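# Swap two misplaced pipettes on a rotating carousel

## Task

Two pipettes on the carousel sit in each other's slots. Put each pipette into the slot labelled with its own volume (the volume is printed on top of its plunger button), so that the end of its finger hook reaches past the rail at the inner end of that slot. The carousel head can rotate. It only counts if the pipettes stay there on their own once the robot lets go.

## Robot and tools

Robot: two arms, left_arm and right_arm, each ending in a two-finger parallel gripper with a fisheye wrist camera. A fixed overhead camera, cam_high (504x504), sees the scene; the wrist cameras are cam_left_wrist and cam_right_wrist (616x616 each). Use images to read the volume labels on the plunger tops and to check hook positions against the rail.

Frame: all positions and orientations are in one scene frame. Its origin is on the table top midway between the arms, +x points out over the table, +z points up, and left_arm is on the +y side. Arm bases: left_arm at (+0.020, +0.308, 0), right_arm at (-0.029, -0.265, 0). The names left/right do not correspond to sides of a picture. On each gripper the fingers extend along its own +z axis and close along its y axis. The reported hand point (end_effector_position) lies between the finger pads, roughly 1 cm short of the fingertips.

The 16-number row: every command that moves the arms uses one flat list of 16 numbers covering both arms, left_arm first: x, y, z (metres), qw, qx, qy, qz (unit quaternion, w first), opening; then the same eight for right_arm. Positions and quaternions are absolute targets for the hand point in the scene frame, not offsets. Opening runs from -1 (closed) to +1 (fully open, 0.094 m). A row is rejected if any target lies over 0.6 m from that arm's last reported position along any of its gripper axes. Each control step the target is also clamped to within 70 mm and 16 degrees of the measured hand pose, so large moves take several actions. To hold an arm still, repeat the exact pose from the result before it stopped, with the quaternion you originally sent, not the drifted reported one. Moves of only a few millimetres may produce no motion, and arms tend to finish a centimetre or so low.

execute_actions: argument actions, a list holding nothing, one action, or one wait. Empty list: just reports the current state. Action: {"rows": [...], "steps": n}, with 1 to 15 rows and n up to 15 steps of 1/30 s (default 15); each row drives one step and the final row is reused for remaining steps. Wait: {"steps": n}, n up to 300, counted from the previous result, so your thinking time is included. Optional pictures (true/false) controls whether images come back. A refused call moves nothing.

move: target is one 16-number row as above (absolute poses); speed is the path's peak in m/s, 0.002 to 0.5, default 0.25, with rotation limited to twice that in rad/s. Both grippers travel straight lines that finish together, lasting 0.5 to 10 s; longer paths are cut off at 10 s. The opening is applied at the start. Paths ignore obstacles and the other arm, and the hand may lag, wander or overshoot the speed, especially with the arm stretched out. Faster moves and targets placed deeper beyond a contact push harder. The result adds a move: line with the ending (done, off_target, moving, held, fault), any limits (paced = target clipped; held = some steps blocked, after which the arm may jump faster) and each gripper's distance from its target.

wait: seconds, 0 to 10; the robot gets nothing new meanwhile. zoom_image: camera (one of the three names) and region [x0, y0, x1, y1] in that camera's pixels, origin top-left, at most 504x504. read_manual: section "licences", returns licence text only. finished_scene: scene, the number of the current scene; irreversible, and it grades the result, so call it only when both pipettes hang correctly on their own.

Reading results: the state line gives each gripper's pose as left_arm: … | right_arm: …; printed positions can be somewhat off, more at long reach. grip_measured is the finger gap on the command scale; the last Joint positions value is the gap in metres. Readings may be off by about 1 mm. To hold something, command about 0.03 below grip_measured for a firm grip, smaller margins for a lighter one. Torque values include offsets and noise. HELD marks steps where a clearance check withheld your command; a pose unreachable line names the arm affected. Hand target shows the pose each arm is currently being driven toward. FAULT means an arm stopped; MOTOR HOT warns from 85 °C, and at 100 °C the arm and its gripper go limp and drop.

Things to avoid: knocking anything off the table, letting the arms collide or push on each other, dropping or slipping a pipette, slamming into the carousel, and pressing hard. Holding loads for long heats motors, so don't linger while gripping. Occasionally an outside tug may act on a held part or nudge a loose object. Joint ranges (rad): waist ±2.880, shoulder 0 to 3.142, elbow 0 to 3.019, wrist pitch -1.693 to 1.571, wrist yaw ±1.571, wrist roll ±2.094. Faster, smoother motion with less effort is preferred.

Each tool is called after "Call:" as name([rows], argument=value, ...), one row to a line, values as JSON.

## Session

I'll start by looking at the scene.

Call:
execute_actions(actions=[])

Scene clock: 0.00 s of 21600.00 s.
left_arm: end_effector_position=(+0.3059, +0.6475, +0.3037) grip_measured=+1.000 end_effector_quat_wxyz=(-0.028, +0.804, -0.594, -0.007) | right_arm: end_effector_position=(+0.7444, -0.4219, +0.1142) grip_measured=+1.000 end_effector_quat_wxyz=(+0.222, -0.102, +0.830, -0.502)
Joint positions: left_arm=[ 0.859  1.466  1.557 -1.607 -0.018 -1.004  0.094] | right_arm=[-0.184  2.182  1.713 -0.209  0.884 -0.719  0.094]
Joint velocities: left_arm=[-0.015 -0.015 -0.012  0.012 -0.037 -0.037  0.   ] | right_arm=[-0.005 -0.024 -0.002  0.002  0.022  0.007  0.   ]
Joint torques (N m, as the arm reports them, + toward a larger angle): no reading
Motor temperatures (°C, as the motors report them): left_arm=[26 26 26 26 27 24] | right_arm=[25 25 25 25 25 28]
Hand target (left_arm): +0.309, +0.652, +0.309; -0.036, +0.804, -0.594, -0.007
Hand target (right_arm): +0.753, -0.422, +0.133; +0.238, -0.092, +0.825, -0.504

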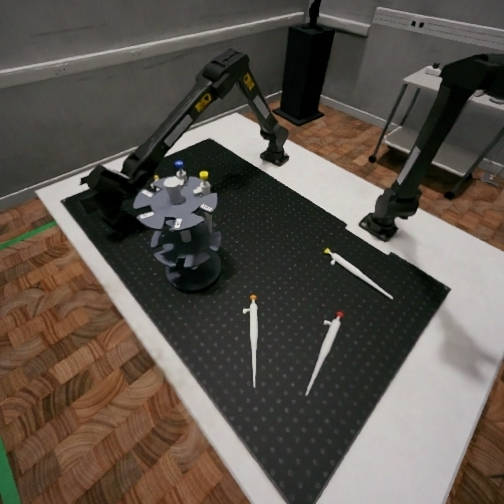

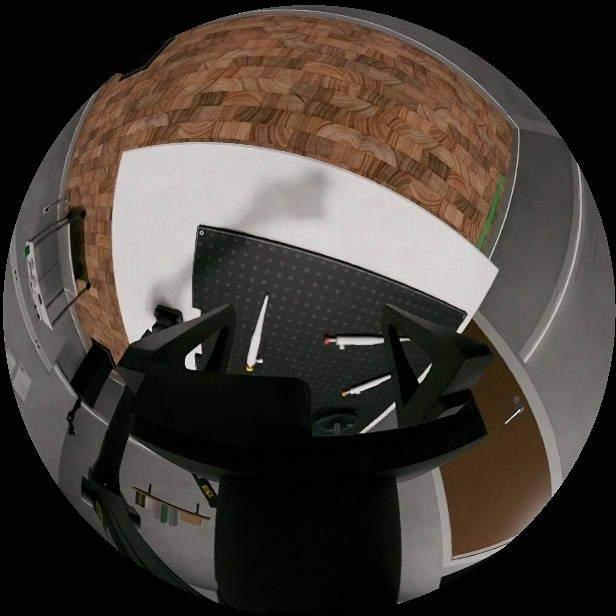

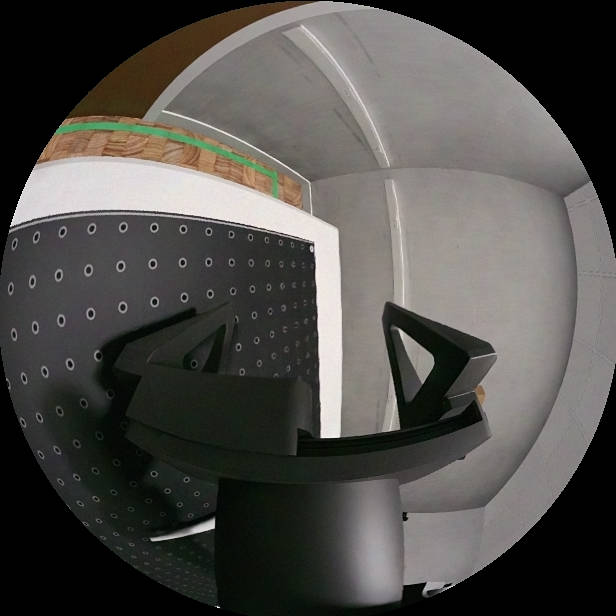

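Call:
zoom_image(camera="cam_high", region=[70, 130, 270, 310])

Call:
zoom_image(camera="cam_high", region=[200, 220, 440, 420])

Region (70, 130, 270, 310) of cam_high's 504x504 image, scaled by 2.520, with more detail than that image has; it fills the top 454 rows of this view, and the rest is white.

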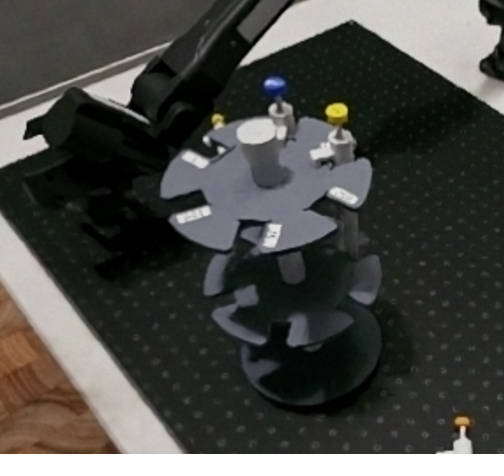

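Region (200, 220, 440, 420) of cam_high's 504x504 image, scaled by 2.100, with more detail than that image has.

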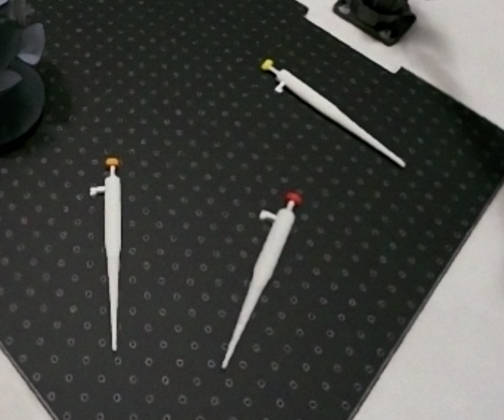

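Call:
move(target=[0.309, 0.652, 0.309, -0.036, 0.804, -0.594, -0.007, 1, 0.72, -0.40, 0.45, 0.238, -0.092, 0.825, -0.504, 1], speed=0.2)

Scene clock: 50.60 s of 21600.00 s.
left_arm: end_effector_position=(+0.3059, +0.6475, +0.3037) grip_measured=+1.000 end_effector_quat_wxyz=(-0.028, +0.804, -0.594, -0.007) | right_arm: end_effector_position=(+0.7095, -0.4078, +0.4325) grip_measured=+1.000 end_effector_quat_wxyz=(+0.223, -0.101, +0.828, -0.504)
Joint positions: left_arm=[ 0.859  1.466  1.557 -1.607 -0.018 -1.004  0.094] | right_arm=[-0.163  1.966  2.212 -0.933  0.904 -0.703  0.094]
Joint velocities: left_arm=[-0.005 -0.024  0.012 -0.017 -0.007 -0.037  0.   ] | right_arm=[-0.005 -0.005 -0.012 -0.017 -0.11  -0.051  0.   ]
Joint torques (N m, as the arm reports them, + toward a larger angle): left_arm=[ -0.81 -14.14  12.55   0.28  -0.14   0.04] | right_arm=[  1.59 -20.53  13.13   1.17   0.44   0.27]
Motor temperatures (°C, as the motors report them): left_arm=[26 27 32 26 27 24] | right_arm=[25 32 32 25 26 28]
Hand target (left_arm): +0.309, +0.652, +0.309; -0.036, +0.804, -0.594, -0.007
Hand target (right_arm): +0.715, -0.400, +0.449; +0.239, -0.092, +0.825, -0.504
Off the commanded pose (left_arm): 0.008 m, 1 deg.
Off the commanded pose (right_arm): 0.022 m, 2 deg.
After step 90, 45.03 s passed at rest.
move: off_target (right_arm); limits=paced

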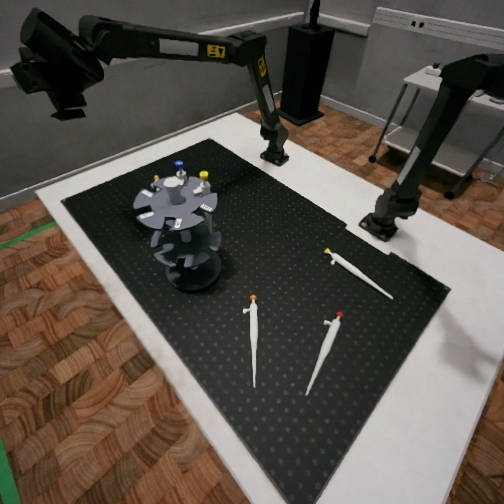

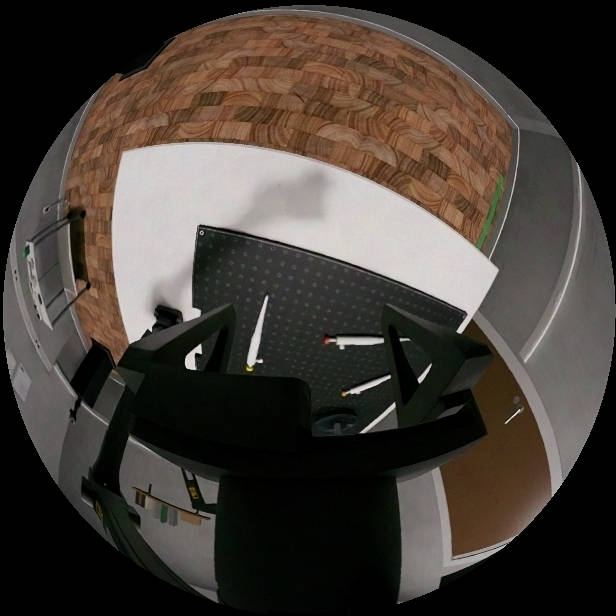

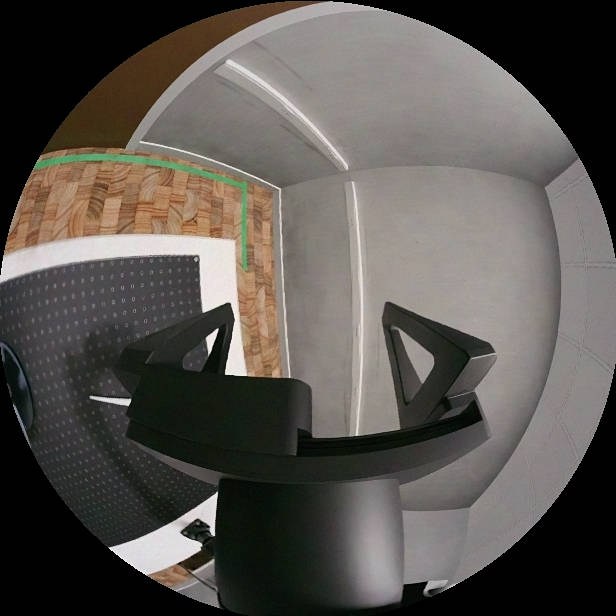

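Call:
move(target=[0.309, 0.652, 0.309, -0.036, 0.804, -0.594, -0.007, 1, 0.50, -0.10, 0.50, 0, 0, 1, 0, 1], speed=0.25)

Scene clock: 56.30 s of 21600.00 s.
left_arm: end_effector_position=(+0.3059, +0.6475, +0.3037) grip_measured=+1.000 end_effector_quat_wxyz=(-0.028, +0.804, -0.594, -0.007) | right_arm: end_effector_position=(+0.5093, -0.0942, +0.4919) grip_measured=+1.000 end_effector_quat_wxyz=(+0.226, -0.020, +0.972, +0.062)
Joint positions: left_arm=[ 0.859  1.466  1.557 -1.607 -0.018 -1.004  0.094] | right_arm=[ 0.158  1.694  2.285 -1.688  0.011  0.268  0.094]
Joint velocities: left_arm=[-0.005 -0.015 -0.002 -0.007 -0.066 -0.022  0.   ] | right_arm=[-0.005 -0.005  0.002 -0.007 -0.022  0.007  0.   ]
Joint torques (N m, as the arm reports them, + toward a larger angle): left_arm=[ -0.76 -13.74  12.49   0.3   -0.17   0.06] | right_arm=[  0.2  -17.56   6.65   0.83  -0.18   0.14]
Motor temperatures (°C, as the motors report them): left_arm=[26 27 32 26 27 24] | right_arm=[25 32 33 25 26 28]
Hand target (left_arm): +0.309, +0.652, +0.309; -0.036, +0.804, -0.594, -0.007
Hand target (right_arm): +0.499, -0.100, +0.498; +0.223, -0.010, +0.973, +0.065
Off the commanded pose (left_arm): 0.008 m, 1 deg.
Off the commanded pose (right_arm): 0.014 m, 27 deg; orientation clipped at the last step of the last action.
joint sent to its limit (right arm) — the command would take joint 4 (wrist pitch) past its lower limit, so that joint was sent only as far as its limit.
move: off_target (right_arm); limits=paced

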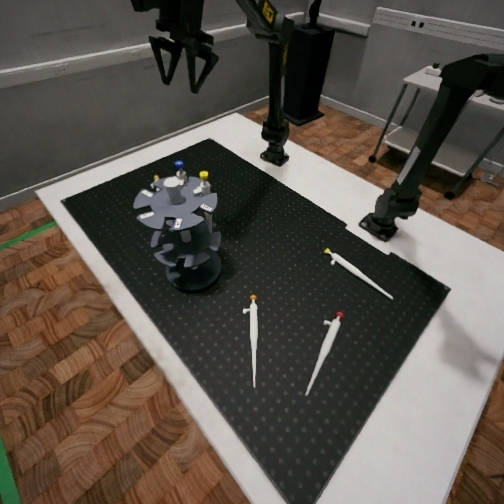

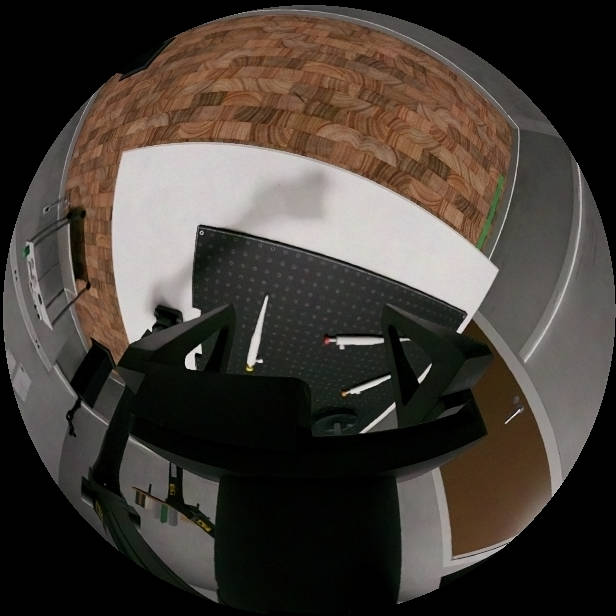

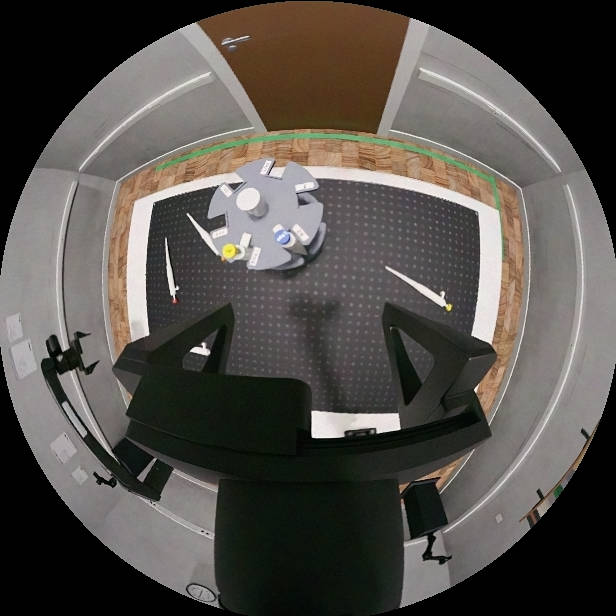

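Call:
zoom_image(camera="cam_right_wrist", region=[180, 140, 360, 290])

Region (180, 140, 360, 290) of cam_right_wrist's 616x616 image, scaled by 2.800, with more detail than that image has.

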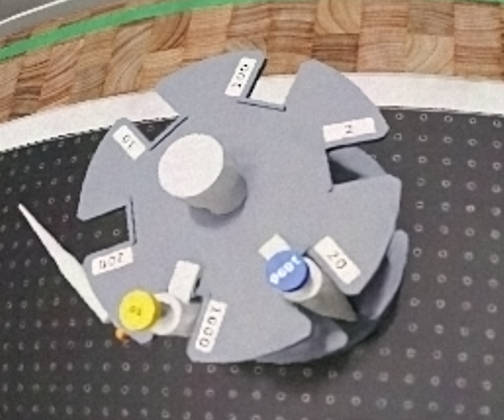

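Call:
move(target=[0.309, 0.652, 0.309, -0.036, 0.804, -0.594, -0.007, 1, 0.40, -0.02, 0.30, 0.707, 0, 0.707, 0, 1], speed=0.25)

Scene clock: 76.30 s of 21600.00 s.
left_arm: end_effector_position=(+0.3059, +0.6475, +0.3037) grip_measured=+1.000 end_effector_quat_wxyz=(-0.028, +0.804, -0.594, -0.007) | right_arm: end_effector_position=(+0.4084, -0.0230, +0.2978) grip_measured=+1.000 end_effector_quat_wxyz=(+0.703, +0.001, +0.711, -0.005)
Joint positions: left_arm=[ 0.859  1.466  1.557 -1.607 -0.018 -1.004  0.094] | right_arm=[0.59  1.252 0.669 0.567 0.753 0.005 0.094]
Joint velocities: left_arm=[ 0.015 -0.005 -0.002 -0.002  0.022 -0.007  0.   ] | right_arm=[-0.005 -0.015 -0.002  0.007 -0.066 -0.037  0.   ]
Joint torques (N m, as the arm reports them, + toward a larger angle): left_arm=[ -0.74 -13.73  12.47   0.34  -0.16   0.07] | right_arm=[ 1.22 -7.49  7.45  3.6   0.16 -0.12]
Motor temperatures (°C, as the motors report them): left_arm=[26 27 32 26 27 24] | right_arm=[25 31 30 25 26 28]
Hand target (left_arm): +0.309, +0.652, +0.309; -0.036, +0.804, -0.594, -0.007
Hand target (right_arm): +0.406, -0.019, +0.298; +0.707, -0.002, +0.707, -0.004
Off the commanded pose (left_arm): 0.008 m, 1 deg.
Off the commanded pose (right_arm): 0.009 m, 1 deg.
After step 90, 14.17 s passed at rest.
move: done

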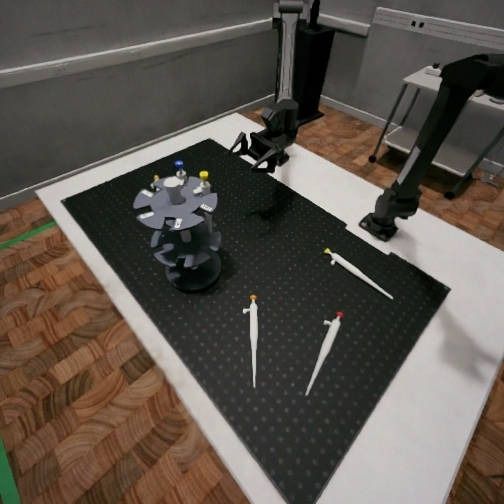

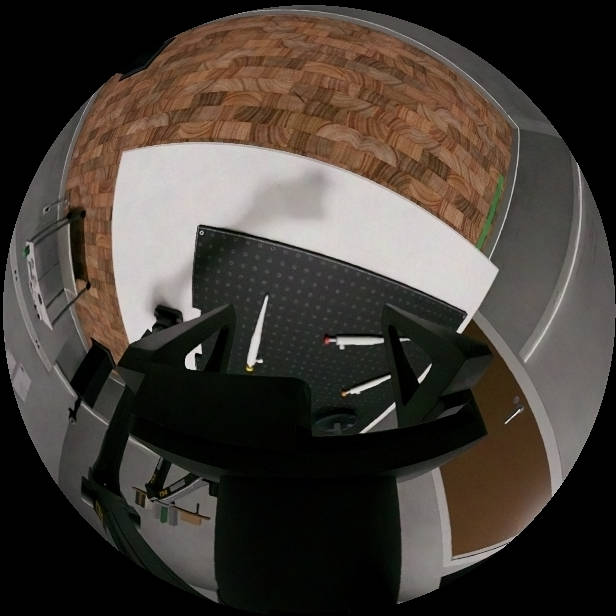

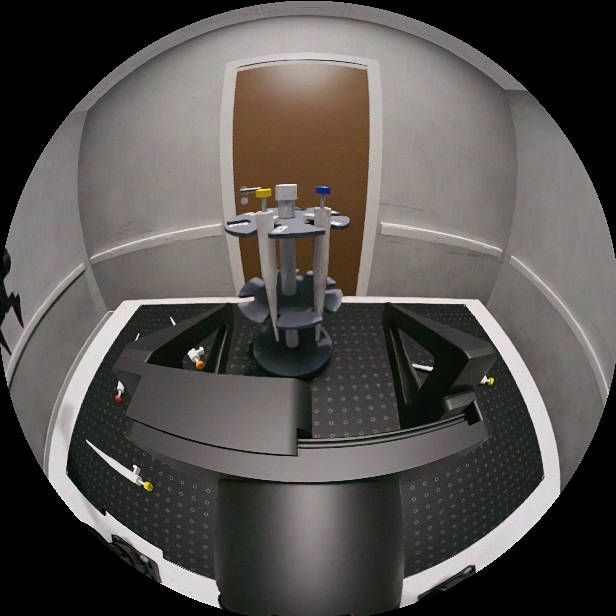

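Call:
zoom_image(camera="cam_right_wrist", region=[198, 170, 398, 390])

Region (198, 170, 398, 390) of cam_right_wrist's 616x616 image, scaled by 2.291, with more detail than that image has; it fills the left 458 columns of this view, and the rest is white.

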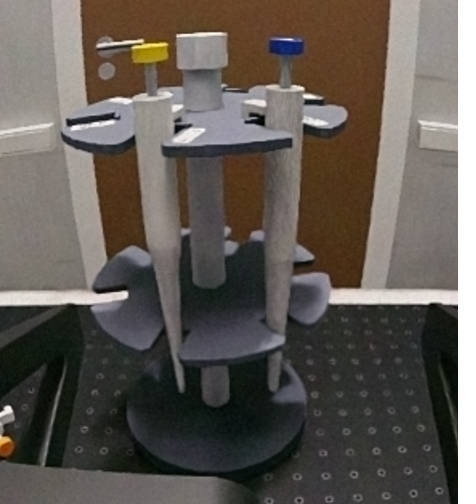

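Call:
zoom_image(camera="cam_right_wrist", region=[90, 330, 230, 510])

Call:
zoom_image(camera="cam_right_wrist", region=[220, 175, 360, 255])

Region (90, 330, 230, 510) of cam_right_wrist's 616x616 image, scaled by 2.800, with more detail than that image has.

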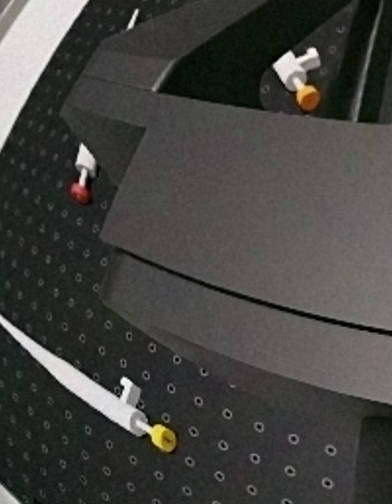

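Region (220, 175, 360, 255) of cam_right_wrist's 616x616 image, scaled by 3.600, with more detail than that image has; it fills the top 288 rows of this view, and the rest is white.

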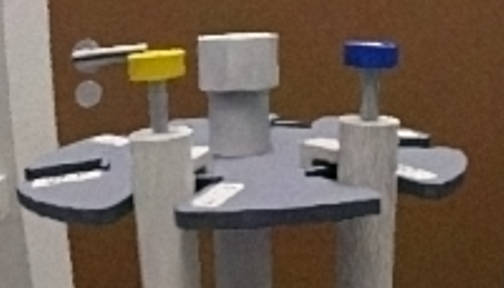

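Call:
move(target=[0.309, 0.652, 0.309, -0.036, 0.804, -0.594, -0.007, 1, 0.505, -0.11, 0.245, 0.660, -0.2534, 0.660, 0.2534, 0.4], speed=0.2)

Scene clock: 195.57 s of 21600.00 s.
left_arm: end_effector_position=(+0.3059, +0.6475, +0.3037) grip_measured=+1.000 end_effector_quat_wxyz=(-0.028, +0.804, -0.594, -0.007) | right_arm: end_effector_position=(+0.4854, -0.1083, +0.2231) grip_measured=+0.401 end_effector_quat_wxyz=(+0.639, -0.248, +0.680, +0.260)
Joint positions: left_arm=[ 0.859  1.466  1.557 -1.607 -0.018 -1.004  0.094] | right_arm=[-0.046  1.477  0.661  0.757 -0.628  0.002  0.066]
Joint velocities: left_arm=[ 0.005 -0.005 -0.022 -0.027 -0.051 -0.022  0.   ] | right_arm=[-0.005  0.005  0.012  0.022  0.051 -0.051  0.002]
Joint torques (N m, as the arm reports them, + toward a larger angle): left_arm=[ -0.79 -13.74  12.56   0.31  -0.17   0.07] | right_arm=[ 0.67 -9.03 10.33  3.72 -0.22 -0.02]
Motor temperatures (°C, as the motors report them): left_arm=[26 28 35 26 27 24] | right_arm=[25 28 31 26 26 28]
Hand target (left_arm): +0.309, +0.652, +0.309; -0.036, +0.804, -0.594, -0.007
Hand target (right_arm): +0.502, -0.110, +0.246; +0.662, -0.254, +0.659, +0.253
Off the commanded pose (left_arm): 0.008 m, 1 deg.
Off the commanded pose (right_arm): 0.029 m, 3 deg.
After step 90, 114.00 s passed at rest.
move: off_target (right_arm)

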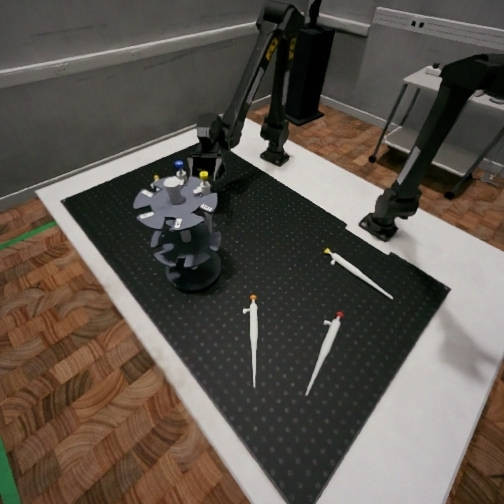

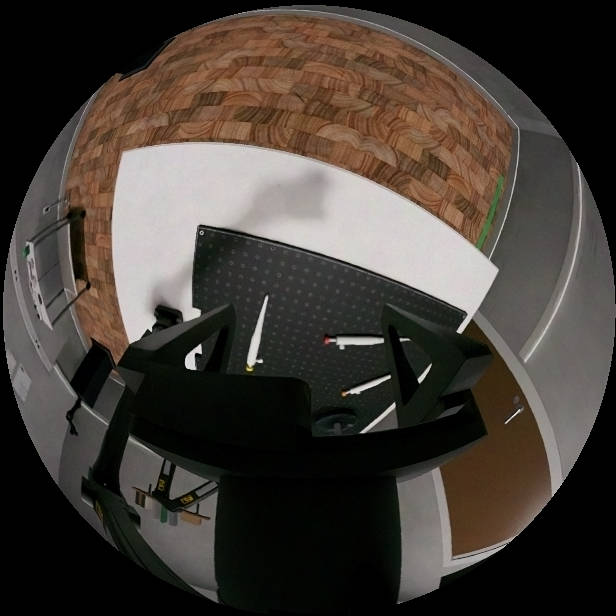

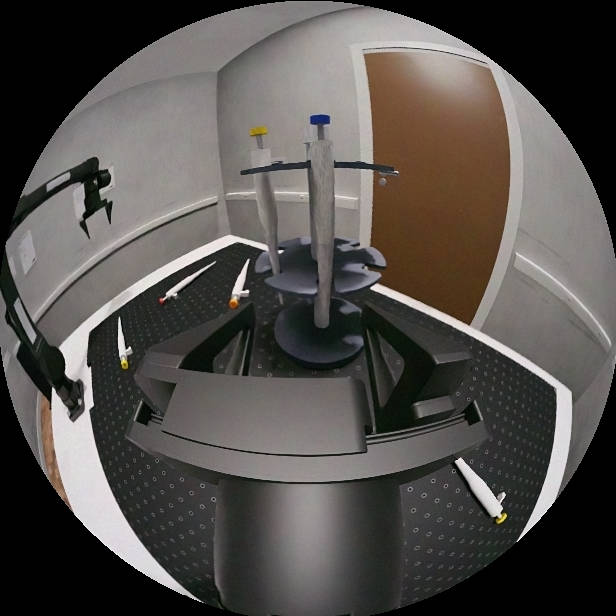

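Call:
move(target=[0.309, 0.652, 0.309, -0.036, 0.804, -0.594, -0.007, 1, 0.545, -0.072, 0.258, 0.6665, -0.236, 0.6665, 0.236, 0.4], speed=0.1)

Scene clock: 208.00 s of 21600.00 s.
left_arm: end_effector_position=(+0.3059, +0.6475, +0.3037) grip_measured=+1.000 end_effector_quat_wxyz=(-0.028, +0.804, -0.594, -0.007) | right_arm: end_effector_position=(+0.5301, -0.0819, +0.2476) grip_measured=+0.401 end_effector_quat_wxyz=(+0.662, -0.232, +0.673, +0.235)
Joint positions: left_arm=[ 0.859  1.466  1.557 -1.607 -0.018 -1.004  0.094] | right_arm=[ 0.025  1.539  0.791  0.734 -0.494  0.002  0.066]
Joint velocities: left_arm=[-0.005 -0.015 -0.012 -0.002 -0.051 -0.022  0.   ] | right_arm=[ 0.005 -0.015 -0.012 -0.002 -0.007 -0.051  0.001]
Joint torques (N m, as the arm reports them, + toward a larger angle): left_arm=[ -0.46 -14.07  12.53   0.34  -0.13   0.06] | right_arm=[  2.16 -10.55  10.79   1.54   0.13   0.  ]
Motor temperatures (°C, as the motors report them): left_arm=[26 28 35 26 27 24] | right_arm=[25 28 33 26 26 28]
Hand target (left_arm): +0.309, +0.652, +0.309; -0.036, +0.804, -0.594, -0.007
Hand target (right_arm): +0.544, -0.073, +0.259; +0.667, -0.236, +0.667, +0.236
Off the commanded pose (left_arm): 0.008 m, 1 deg.
Off the commanded pose (right_arm): 0.021 m, 1 deg.
After step 90, 8.30 s passed at rest.
move: off_target (right_arm)

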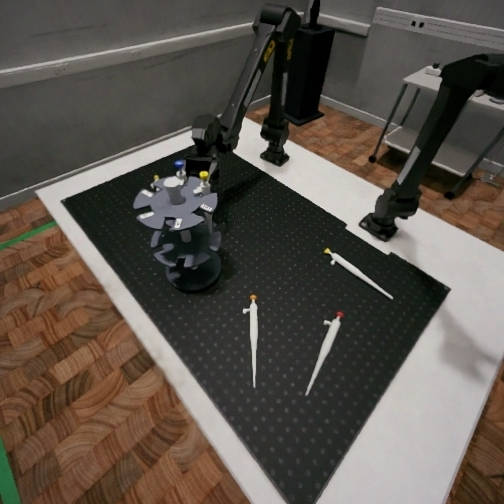

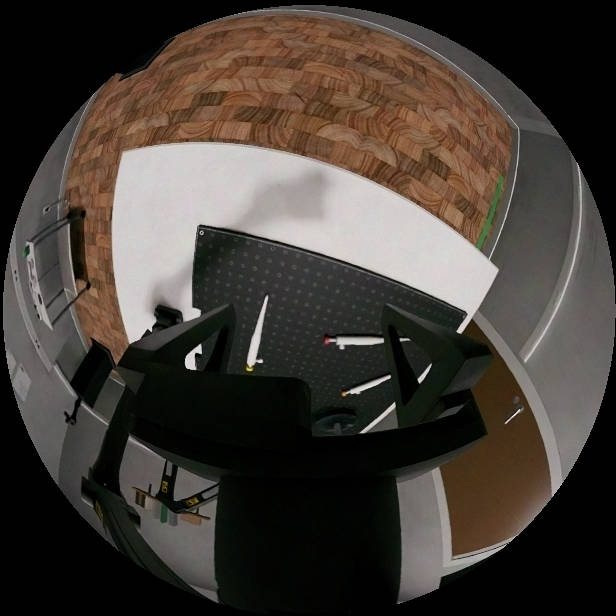

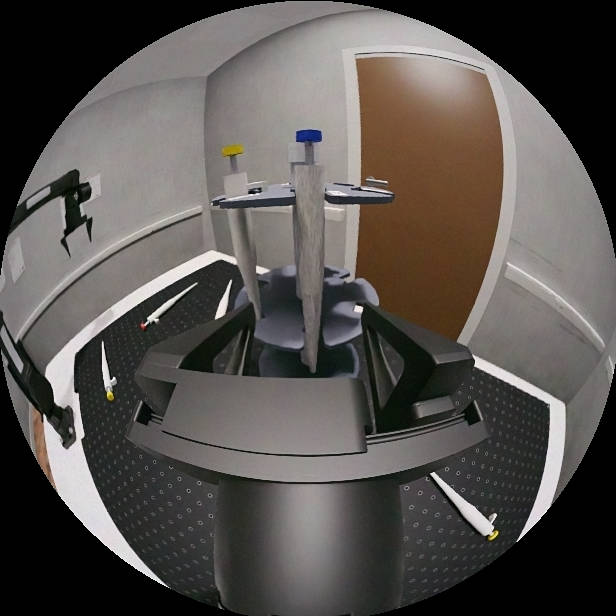

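Call:
move(target=[0.309, 0.652, 0.309, -0.036, 0.804, -0.594, -0.007, 1, 0.588, -0.037, 0.255, 0.6665, -0.236, 0.6665, 0.236, 0.4], speed=0.08)

Scene clock: 212.80 s of 21600.00 s.
left_arm: end_effector_position=(+0.3059, +0.6475, +0.3037) grip_measured=+1.000 end_effector_quat_wxyz=(-0.028, +0.804, -0.594, -0.007) | right_arm: end_effector_position=(+0.5737, -0.0484, +0.2430) grip_measured=+0.401 end_effector_quat_wxyz=(+0.661, -0.232, +0.674, +0.235)
Joint positions: left_arm=[ 0.859  1.466  1.557 -1.607 -0.018 -1.004  0.094] | right_arm=[ 0.077  1.657  0.928  0.71  -0.442  0.002  0.066]
Joint velocities: left_arm=[-0.005 -0.005 -0.012  0.002 -0.051 -0.081  0.   ] | right_arm=[-0.015 -0.015 -0.017  0.002 -0.022 -0.022  0.003]
Joint torques (N m, as the arm reports them, + toward a larger angle): left_arm=[ -0.99 -13.55  12.46   0.29  -0.14   0.04] | right_arm=[  1.61 -12.03  11.27   1.67   0.14   0.02]
Motor temperatures (°C, as the motors report them): left_arm=[26 28 35 26 27 24] | right_arm=[25 28 34 25 26 28]
Hand target (left_arm): +0.309, +0.652, +0.309; -0.036, +0.804, -0.594, -0.007
Hand target (right_arm): +0.587, -0.038, +0.256; +0.667, -0.236, +0.666, +0.236
Off the commanded pose (left_arm): 0.008 m, 1 deg.
Off the commanded pose (right_arm): 0.022 m, 1 deg.
After step 90, 0.53 s passed at rest.
move: off_target (right_arm)

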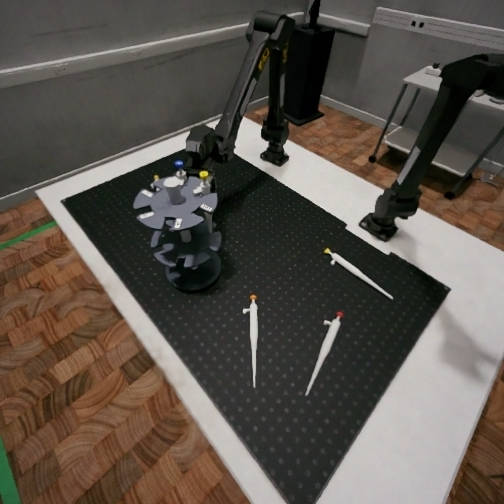

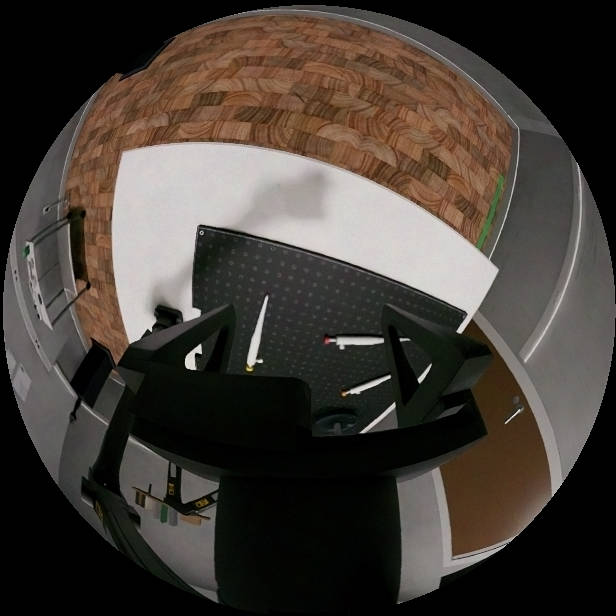

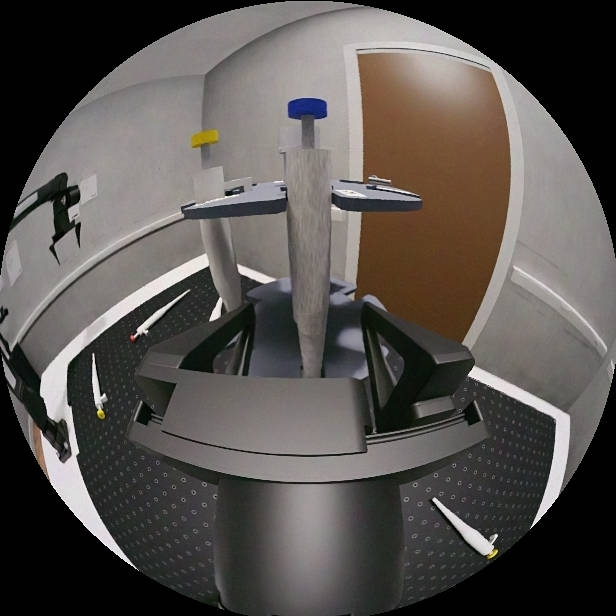

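Call:
zoom_image(camera="cam_high", region=[120, 110, 260, 250])

Call:
zoom_image(camera="cam_right_wrist", region=[208, 90, 428, 390])

Region (120, 110, 260, 250) of cam_high's 504x504 image, scaled by 3.600, with more detail than that image has.

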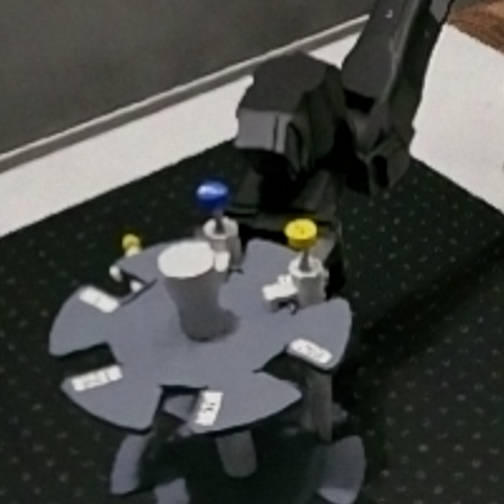

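Region (208, 90, 428, 390) of cam_right_wrist's 616x616 image, scaled by 1.680, with more detail than that image has; it fills the left 370 columns of this view, and the rest is white.

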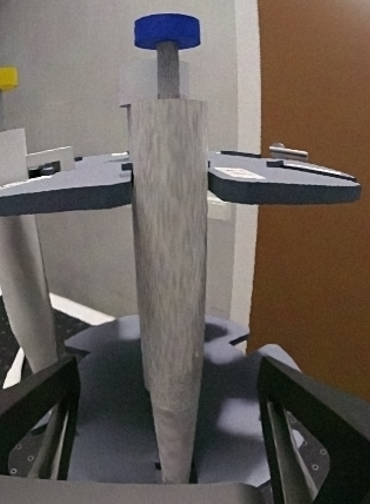

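Call:
move(target=[0.309, 0.652, 0.309, -0.036, 0.804, -0.594, -0.007, 1, 0.604, -0.024, 0.26, 0.6665, -0.236, 0.6665, 0.236, 0.4], speed=0.05)

Scene clock: 226.93 s of 21600.00 s.
left_arm: end_effector_position=(+0.3059, +0.6475, +0.3037) grip_measured=+1.000 end_effector_quat_wxyz=(-0.028, +0.804, -0.594, -0.007) | right_arm: end_effector_position=(+0.5896, -0.0365, +0.2498) grip_measured=+0.401 end_effector_quat_wxyz=(+0.662, -0.232, +0.673, +0.234)
Joint positions: left_arm=[ 0.859  1.466  1.557 -1.607 -0.018 -1.004  0.094] | right_arm=[ 0.093  1.686  0.988  0.683 -0.424  0.002  0.066]
Joint velocities: left_arm=[ 0.015 -0.005 -0.012 -0.002  0.022 -0.022  0.   ] | right_arm=[-0.005 -0.005 -0.007 -0.017  0.007  0.022 -0.001]
Joint torques (N m, as the arm reports them, + toward a larger angle): left_arm=[ -0.92 -13.95  12.4    0.29  -0.13   0.08] | right_arm=[  1.98 -12.93  11.47   1.54   0.11  -0.01]
Motor temperatures (°C, as the motors report them): left_arm=[26 28 35 26 27 24] | right_arm=[25 29 35 25 26 28]
Hand target (left_arm): +0.309, +0.652, +0.309; -0.036, +0.804, -0.594, -0.007
Hand target (right_arm): +0.603, -0.025, +0.261; +0.667, -0.236, +0.666, +0.236
Off the commanded pose (left_arm): 0.008 m, 1 deg.
Off the commanded pose (right_arm): 0.022 m, 1 deg.
After step 90, 9.97 s passed at rest.
move: off_target (right_arm)

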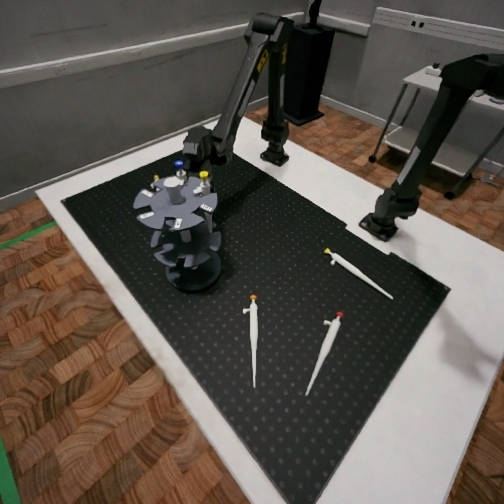

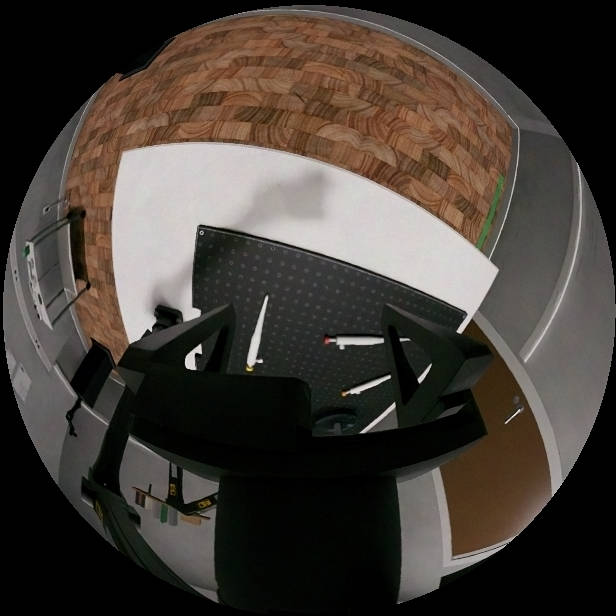

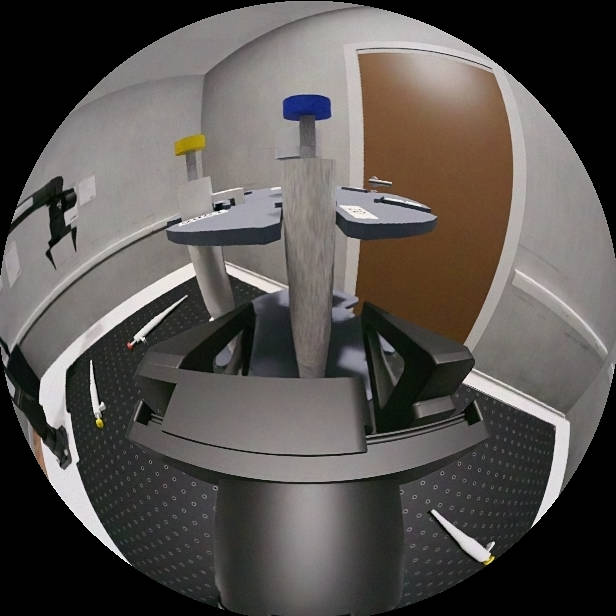

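Call:
move(target=[0.309, 0.652, 0.309, -0.036, 0.804, -0.594, -0.007, 1, 0.604, -0.024, 0.26, 0.6665, -0.236, 0.6665, 0.236, -0.55], speed=0.05)

Scene clock: 230.93 s of 21600.00 s.
left_arm: end_effector_position=(+0.3059, +0.6475, +0.3037) grip_measured=+1.000 end_effector_quat_wxyz=(-0.028, +0.804, -0.594, -0.007) | right_arm: end_effector_position=(+0.5897, -0.0365, +0.2493) grip_measured=-0.548 end_effector_quat_wxyz=(+0.662, -0.232, +0.673, +0.234)
Joint positions: left_arm=[ 0.859  1.466  1.557 -1.607 -0.018 -1.004  0.094] | right_arm=[ 0.093  1.686  0.988  0.683 -0.424  0.002  0.021]
Joint velocities: left_arm=[-0.005  0.024  0.007 -0.007  0.007 -0.095  0.   ] | right_arm=[-0.015  0.005  0.002 -0.012  0.051 -0.095  0.001]
Joint torques (N m, as the arm reports them, + toward a larger angle): left_arm=[ -0.62 -14.09  12.52   0.28  -0.13   0.05] | right_arm=[  1.83 -12.82  11.42   1.65   0.1    0.01]
Motor temperatures (°C, as the motors report them): left_arm=[26 28 35 26 27 24] | right_arm=[25 29 36 25 26 28]
Hand target (left_arm): +0.309, +0.652, +0.309; -0.036, +0.804, -0.594, -0.007
Hand target (right_arm): +0.603, -0.025, +0.260; +0.667, -0.236, +0.666, +0.236
Off the commanded pose (left_arm): 0.008 m, 1 deg.
Off the commanded pose (right_arm): 0.022 m, 1 deg.
After step 90, 0.30 s passed at rest.
move: off_target (right_arm)

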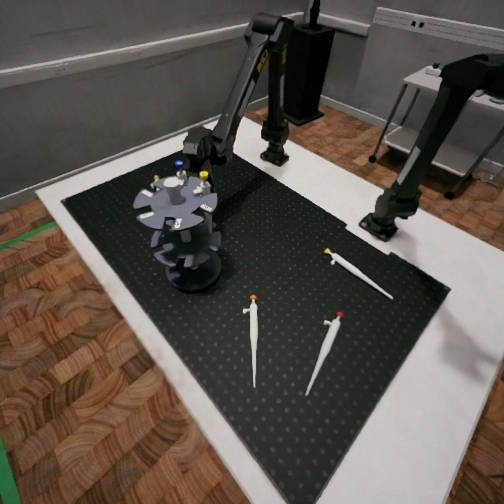

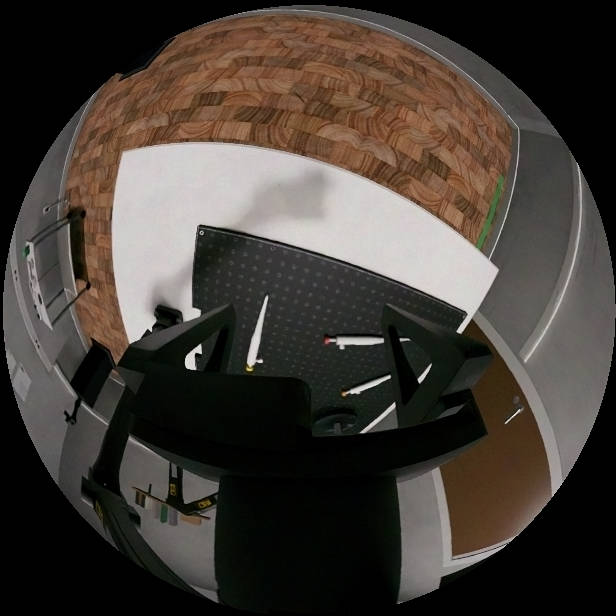

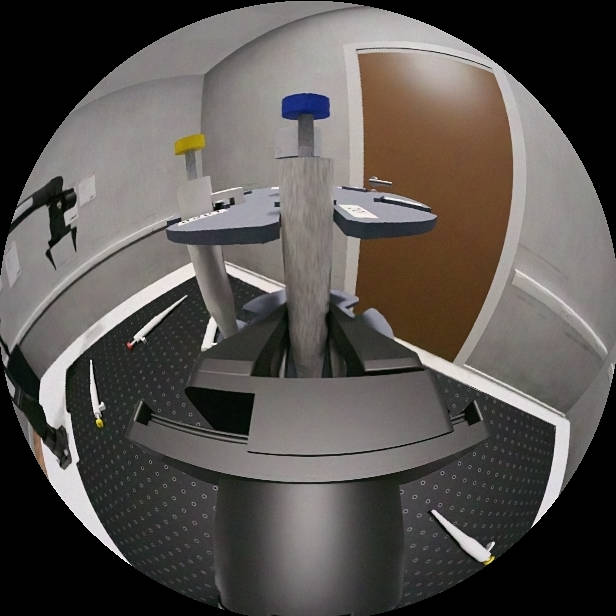

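Call:
execute_actions([
  {"rows": [[0.309, 0.652, 0.309, -0.036, 0.804, -0.594, -0.007, 1, 0.604, -0.024, 0.26, 0.6665, -0.236, 0.6665, 0.236, -0.60]], "steps": 15},
], pictures=false)

Scene clock: 233.70 s of 21600.00 s.
left_arm: end_effector_position=(+0.3059, +0.6475, +0.3037) grip_measured=+1.000 end_effector_quat_wxyz=(-0.028, +0.804, -0.594, -0.007) | right_arm: end_effector_position=(+0.5897, -0.0365, +0.2493) grip_measured=-0.578 end_effector_quat_wxyz=(+0.662, -0.232, +0.673, +0.234)
Joint positions: left_arm=[ 0.859  1.466  1.557 -1.607 -0.018 -1.004  0.094] | right_arm=[ 0.093  1.686  0.988  0.683 -0.424  0.002  0.02 ]
Joint velocities: left_arm=[-0.005  0.005 -0.017  0.007  0.066 -0.051  0.   ] | right_arm=[-0.005 -0.015 -0.007 -0.012 -0.051 -0.022 -0.   ]
Joint torques (N m, as the arm reports them, + toward a larger angle): left_arm=[ -0.43 -13.55  12.47   0.34  -0.14   0.05] | right_arm=[  1.83 -13.5   11.42   1.53   0.13   0.01]
Motor temperatures (°C, as the motors report them): left_arm=[26 28 35 26 27 24] | right_arm=[25 29 36 25 26 28]
Hand target (left_arm): +0.309, +0.652, +0.309; -0.036, +0.804, -0.594, -0.007
Hand target (right_arm): +0.603, -0.025, +0.260; +0.667, -0.236, +0.666, +0.236
Off the commanded pose (left_arm): 0.008 m, 1 deg.
Off the commanded pose (right_arm): 0.022 m, 1 deg.
Steps of this call (steps 1 to 68: nothing new was sent; steps 69 to 83: all 15 steps of this action). Readings (end_effector_position):
69: left_arm (+0.3059, +0.6475, +0.3037) | right_arm (+0.5897, -0.0365, +0.2493)
70: left_arm (+0.3059, +0.6475, +0.3037) | right_arm (+0.5897, -0.0365, +0.2493)
72: left_arm (+0.3059, +0.6475, +0.3037) | right_arm (+0.5897, -0.0365, +0.2493)
76: left_arm (+0.3059, +0.6475, +0.3037) | right_arm (+0.5897, -0.0365, +0.2493)
83: the state above

Call:
move(target=[0.309, 0.652, 0.309, -0.036, 0.804, -0.594, -0.007, 1, 0.598, -0.029, 0.278, 0.6665, -0.236, 0.6665, 0.236, -0.61], speed=0.03)

Scene clock: 237.17 s of 21600.00 s.
left_arm: end_effector_position=(+0.3059, +0.6475, +0.3037) grip_measured=+1.000 end_effector_quat_wxyz=(-0.028, +0.804, -0.594, -0.007) | right_arm: end_effector_position=(+0.5894, -0.0366, +0.2490) grip_measured=-0.578 end_effector_quat_wxyz=(+0.655, -0.231, +0.681, +0.235)
Joint positions: left_arm=[ 0.859  1.466  1.557 -1.607 -0.018 -1.004  0.094] | right_arm=[ 0.093  1.678  0.991  0.65  -0.424  0.002  0.02 ]
Joint velocities: left_arm=[-0.005 -0.005 -0.017  0.007  0.081 -0.051  0.   ] | right_arm=[-0.005 -0.005  0.002 -0.002 -0.051  0.007  0.   ]
Joint torques (N m, as the arm reports them, + toward a larger angle): left_arm=[ -0.11 -13.71  12.54   0.21  -0.16   0.07] | right_arm=[  1.31 -16.39  10.85   1.05  -0.11  -0.04]
Motor temperatures (°C, as the motors report them): left_arm=[26 28 35 26 27 24] | right_arm=[25 29 36 25 26 28]
Hand target (left_arm): +0.309, +0.652, +0.309; -0.036, +0.804, -0.594, -0.007
Hand target (right_arm): +0.596, -0.030, +0.278; +0.667, -0.236, +0.666, +0.236
Off the commanded pose (left_arm): 0.008 m, 1 deg.
Off the commanded pose (right_arm): 0.031 m, 2 deg.
move: off_target (right_arm)

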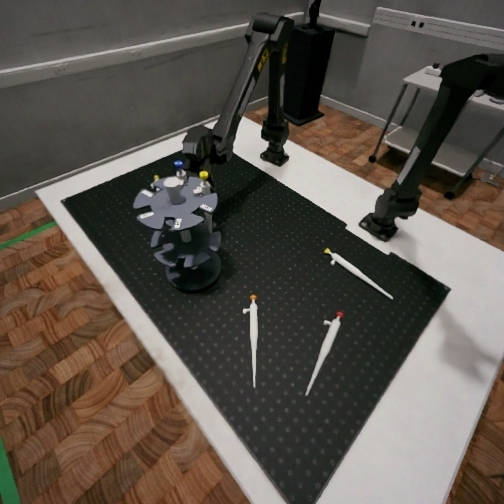

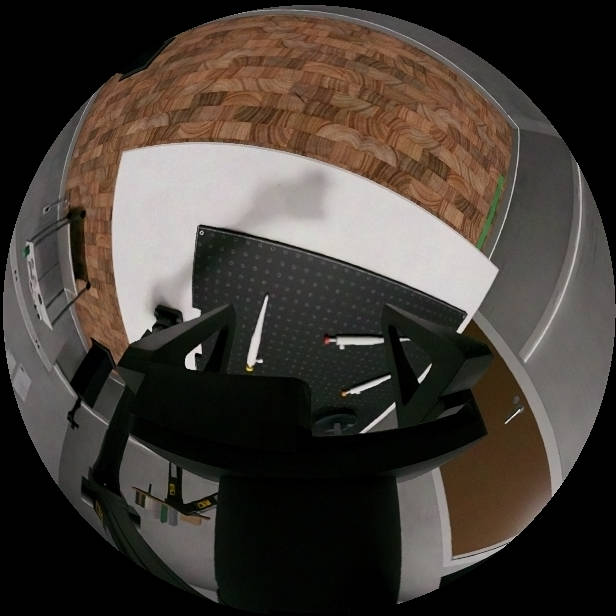

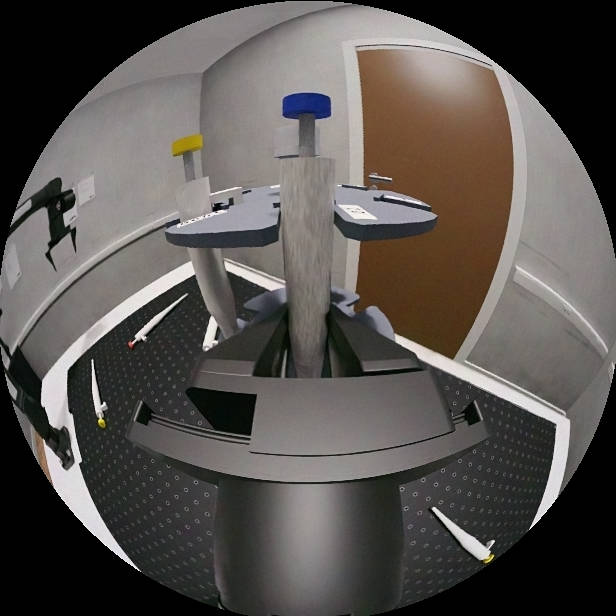

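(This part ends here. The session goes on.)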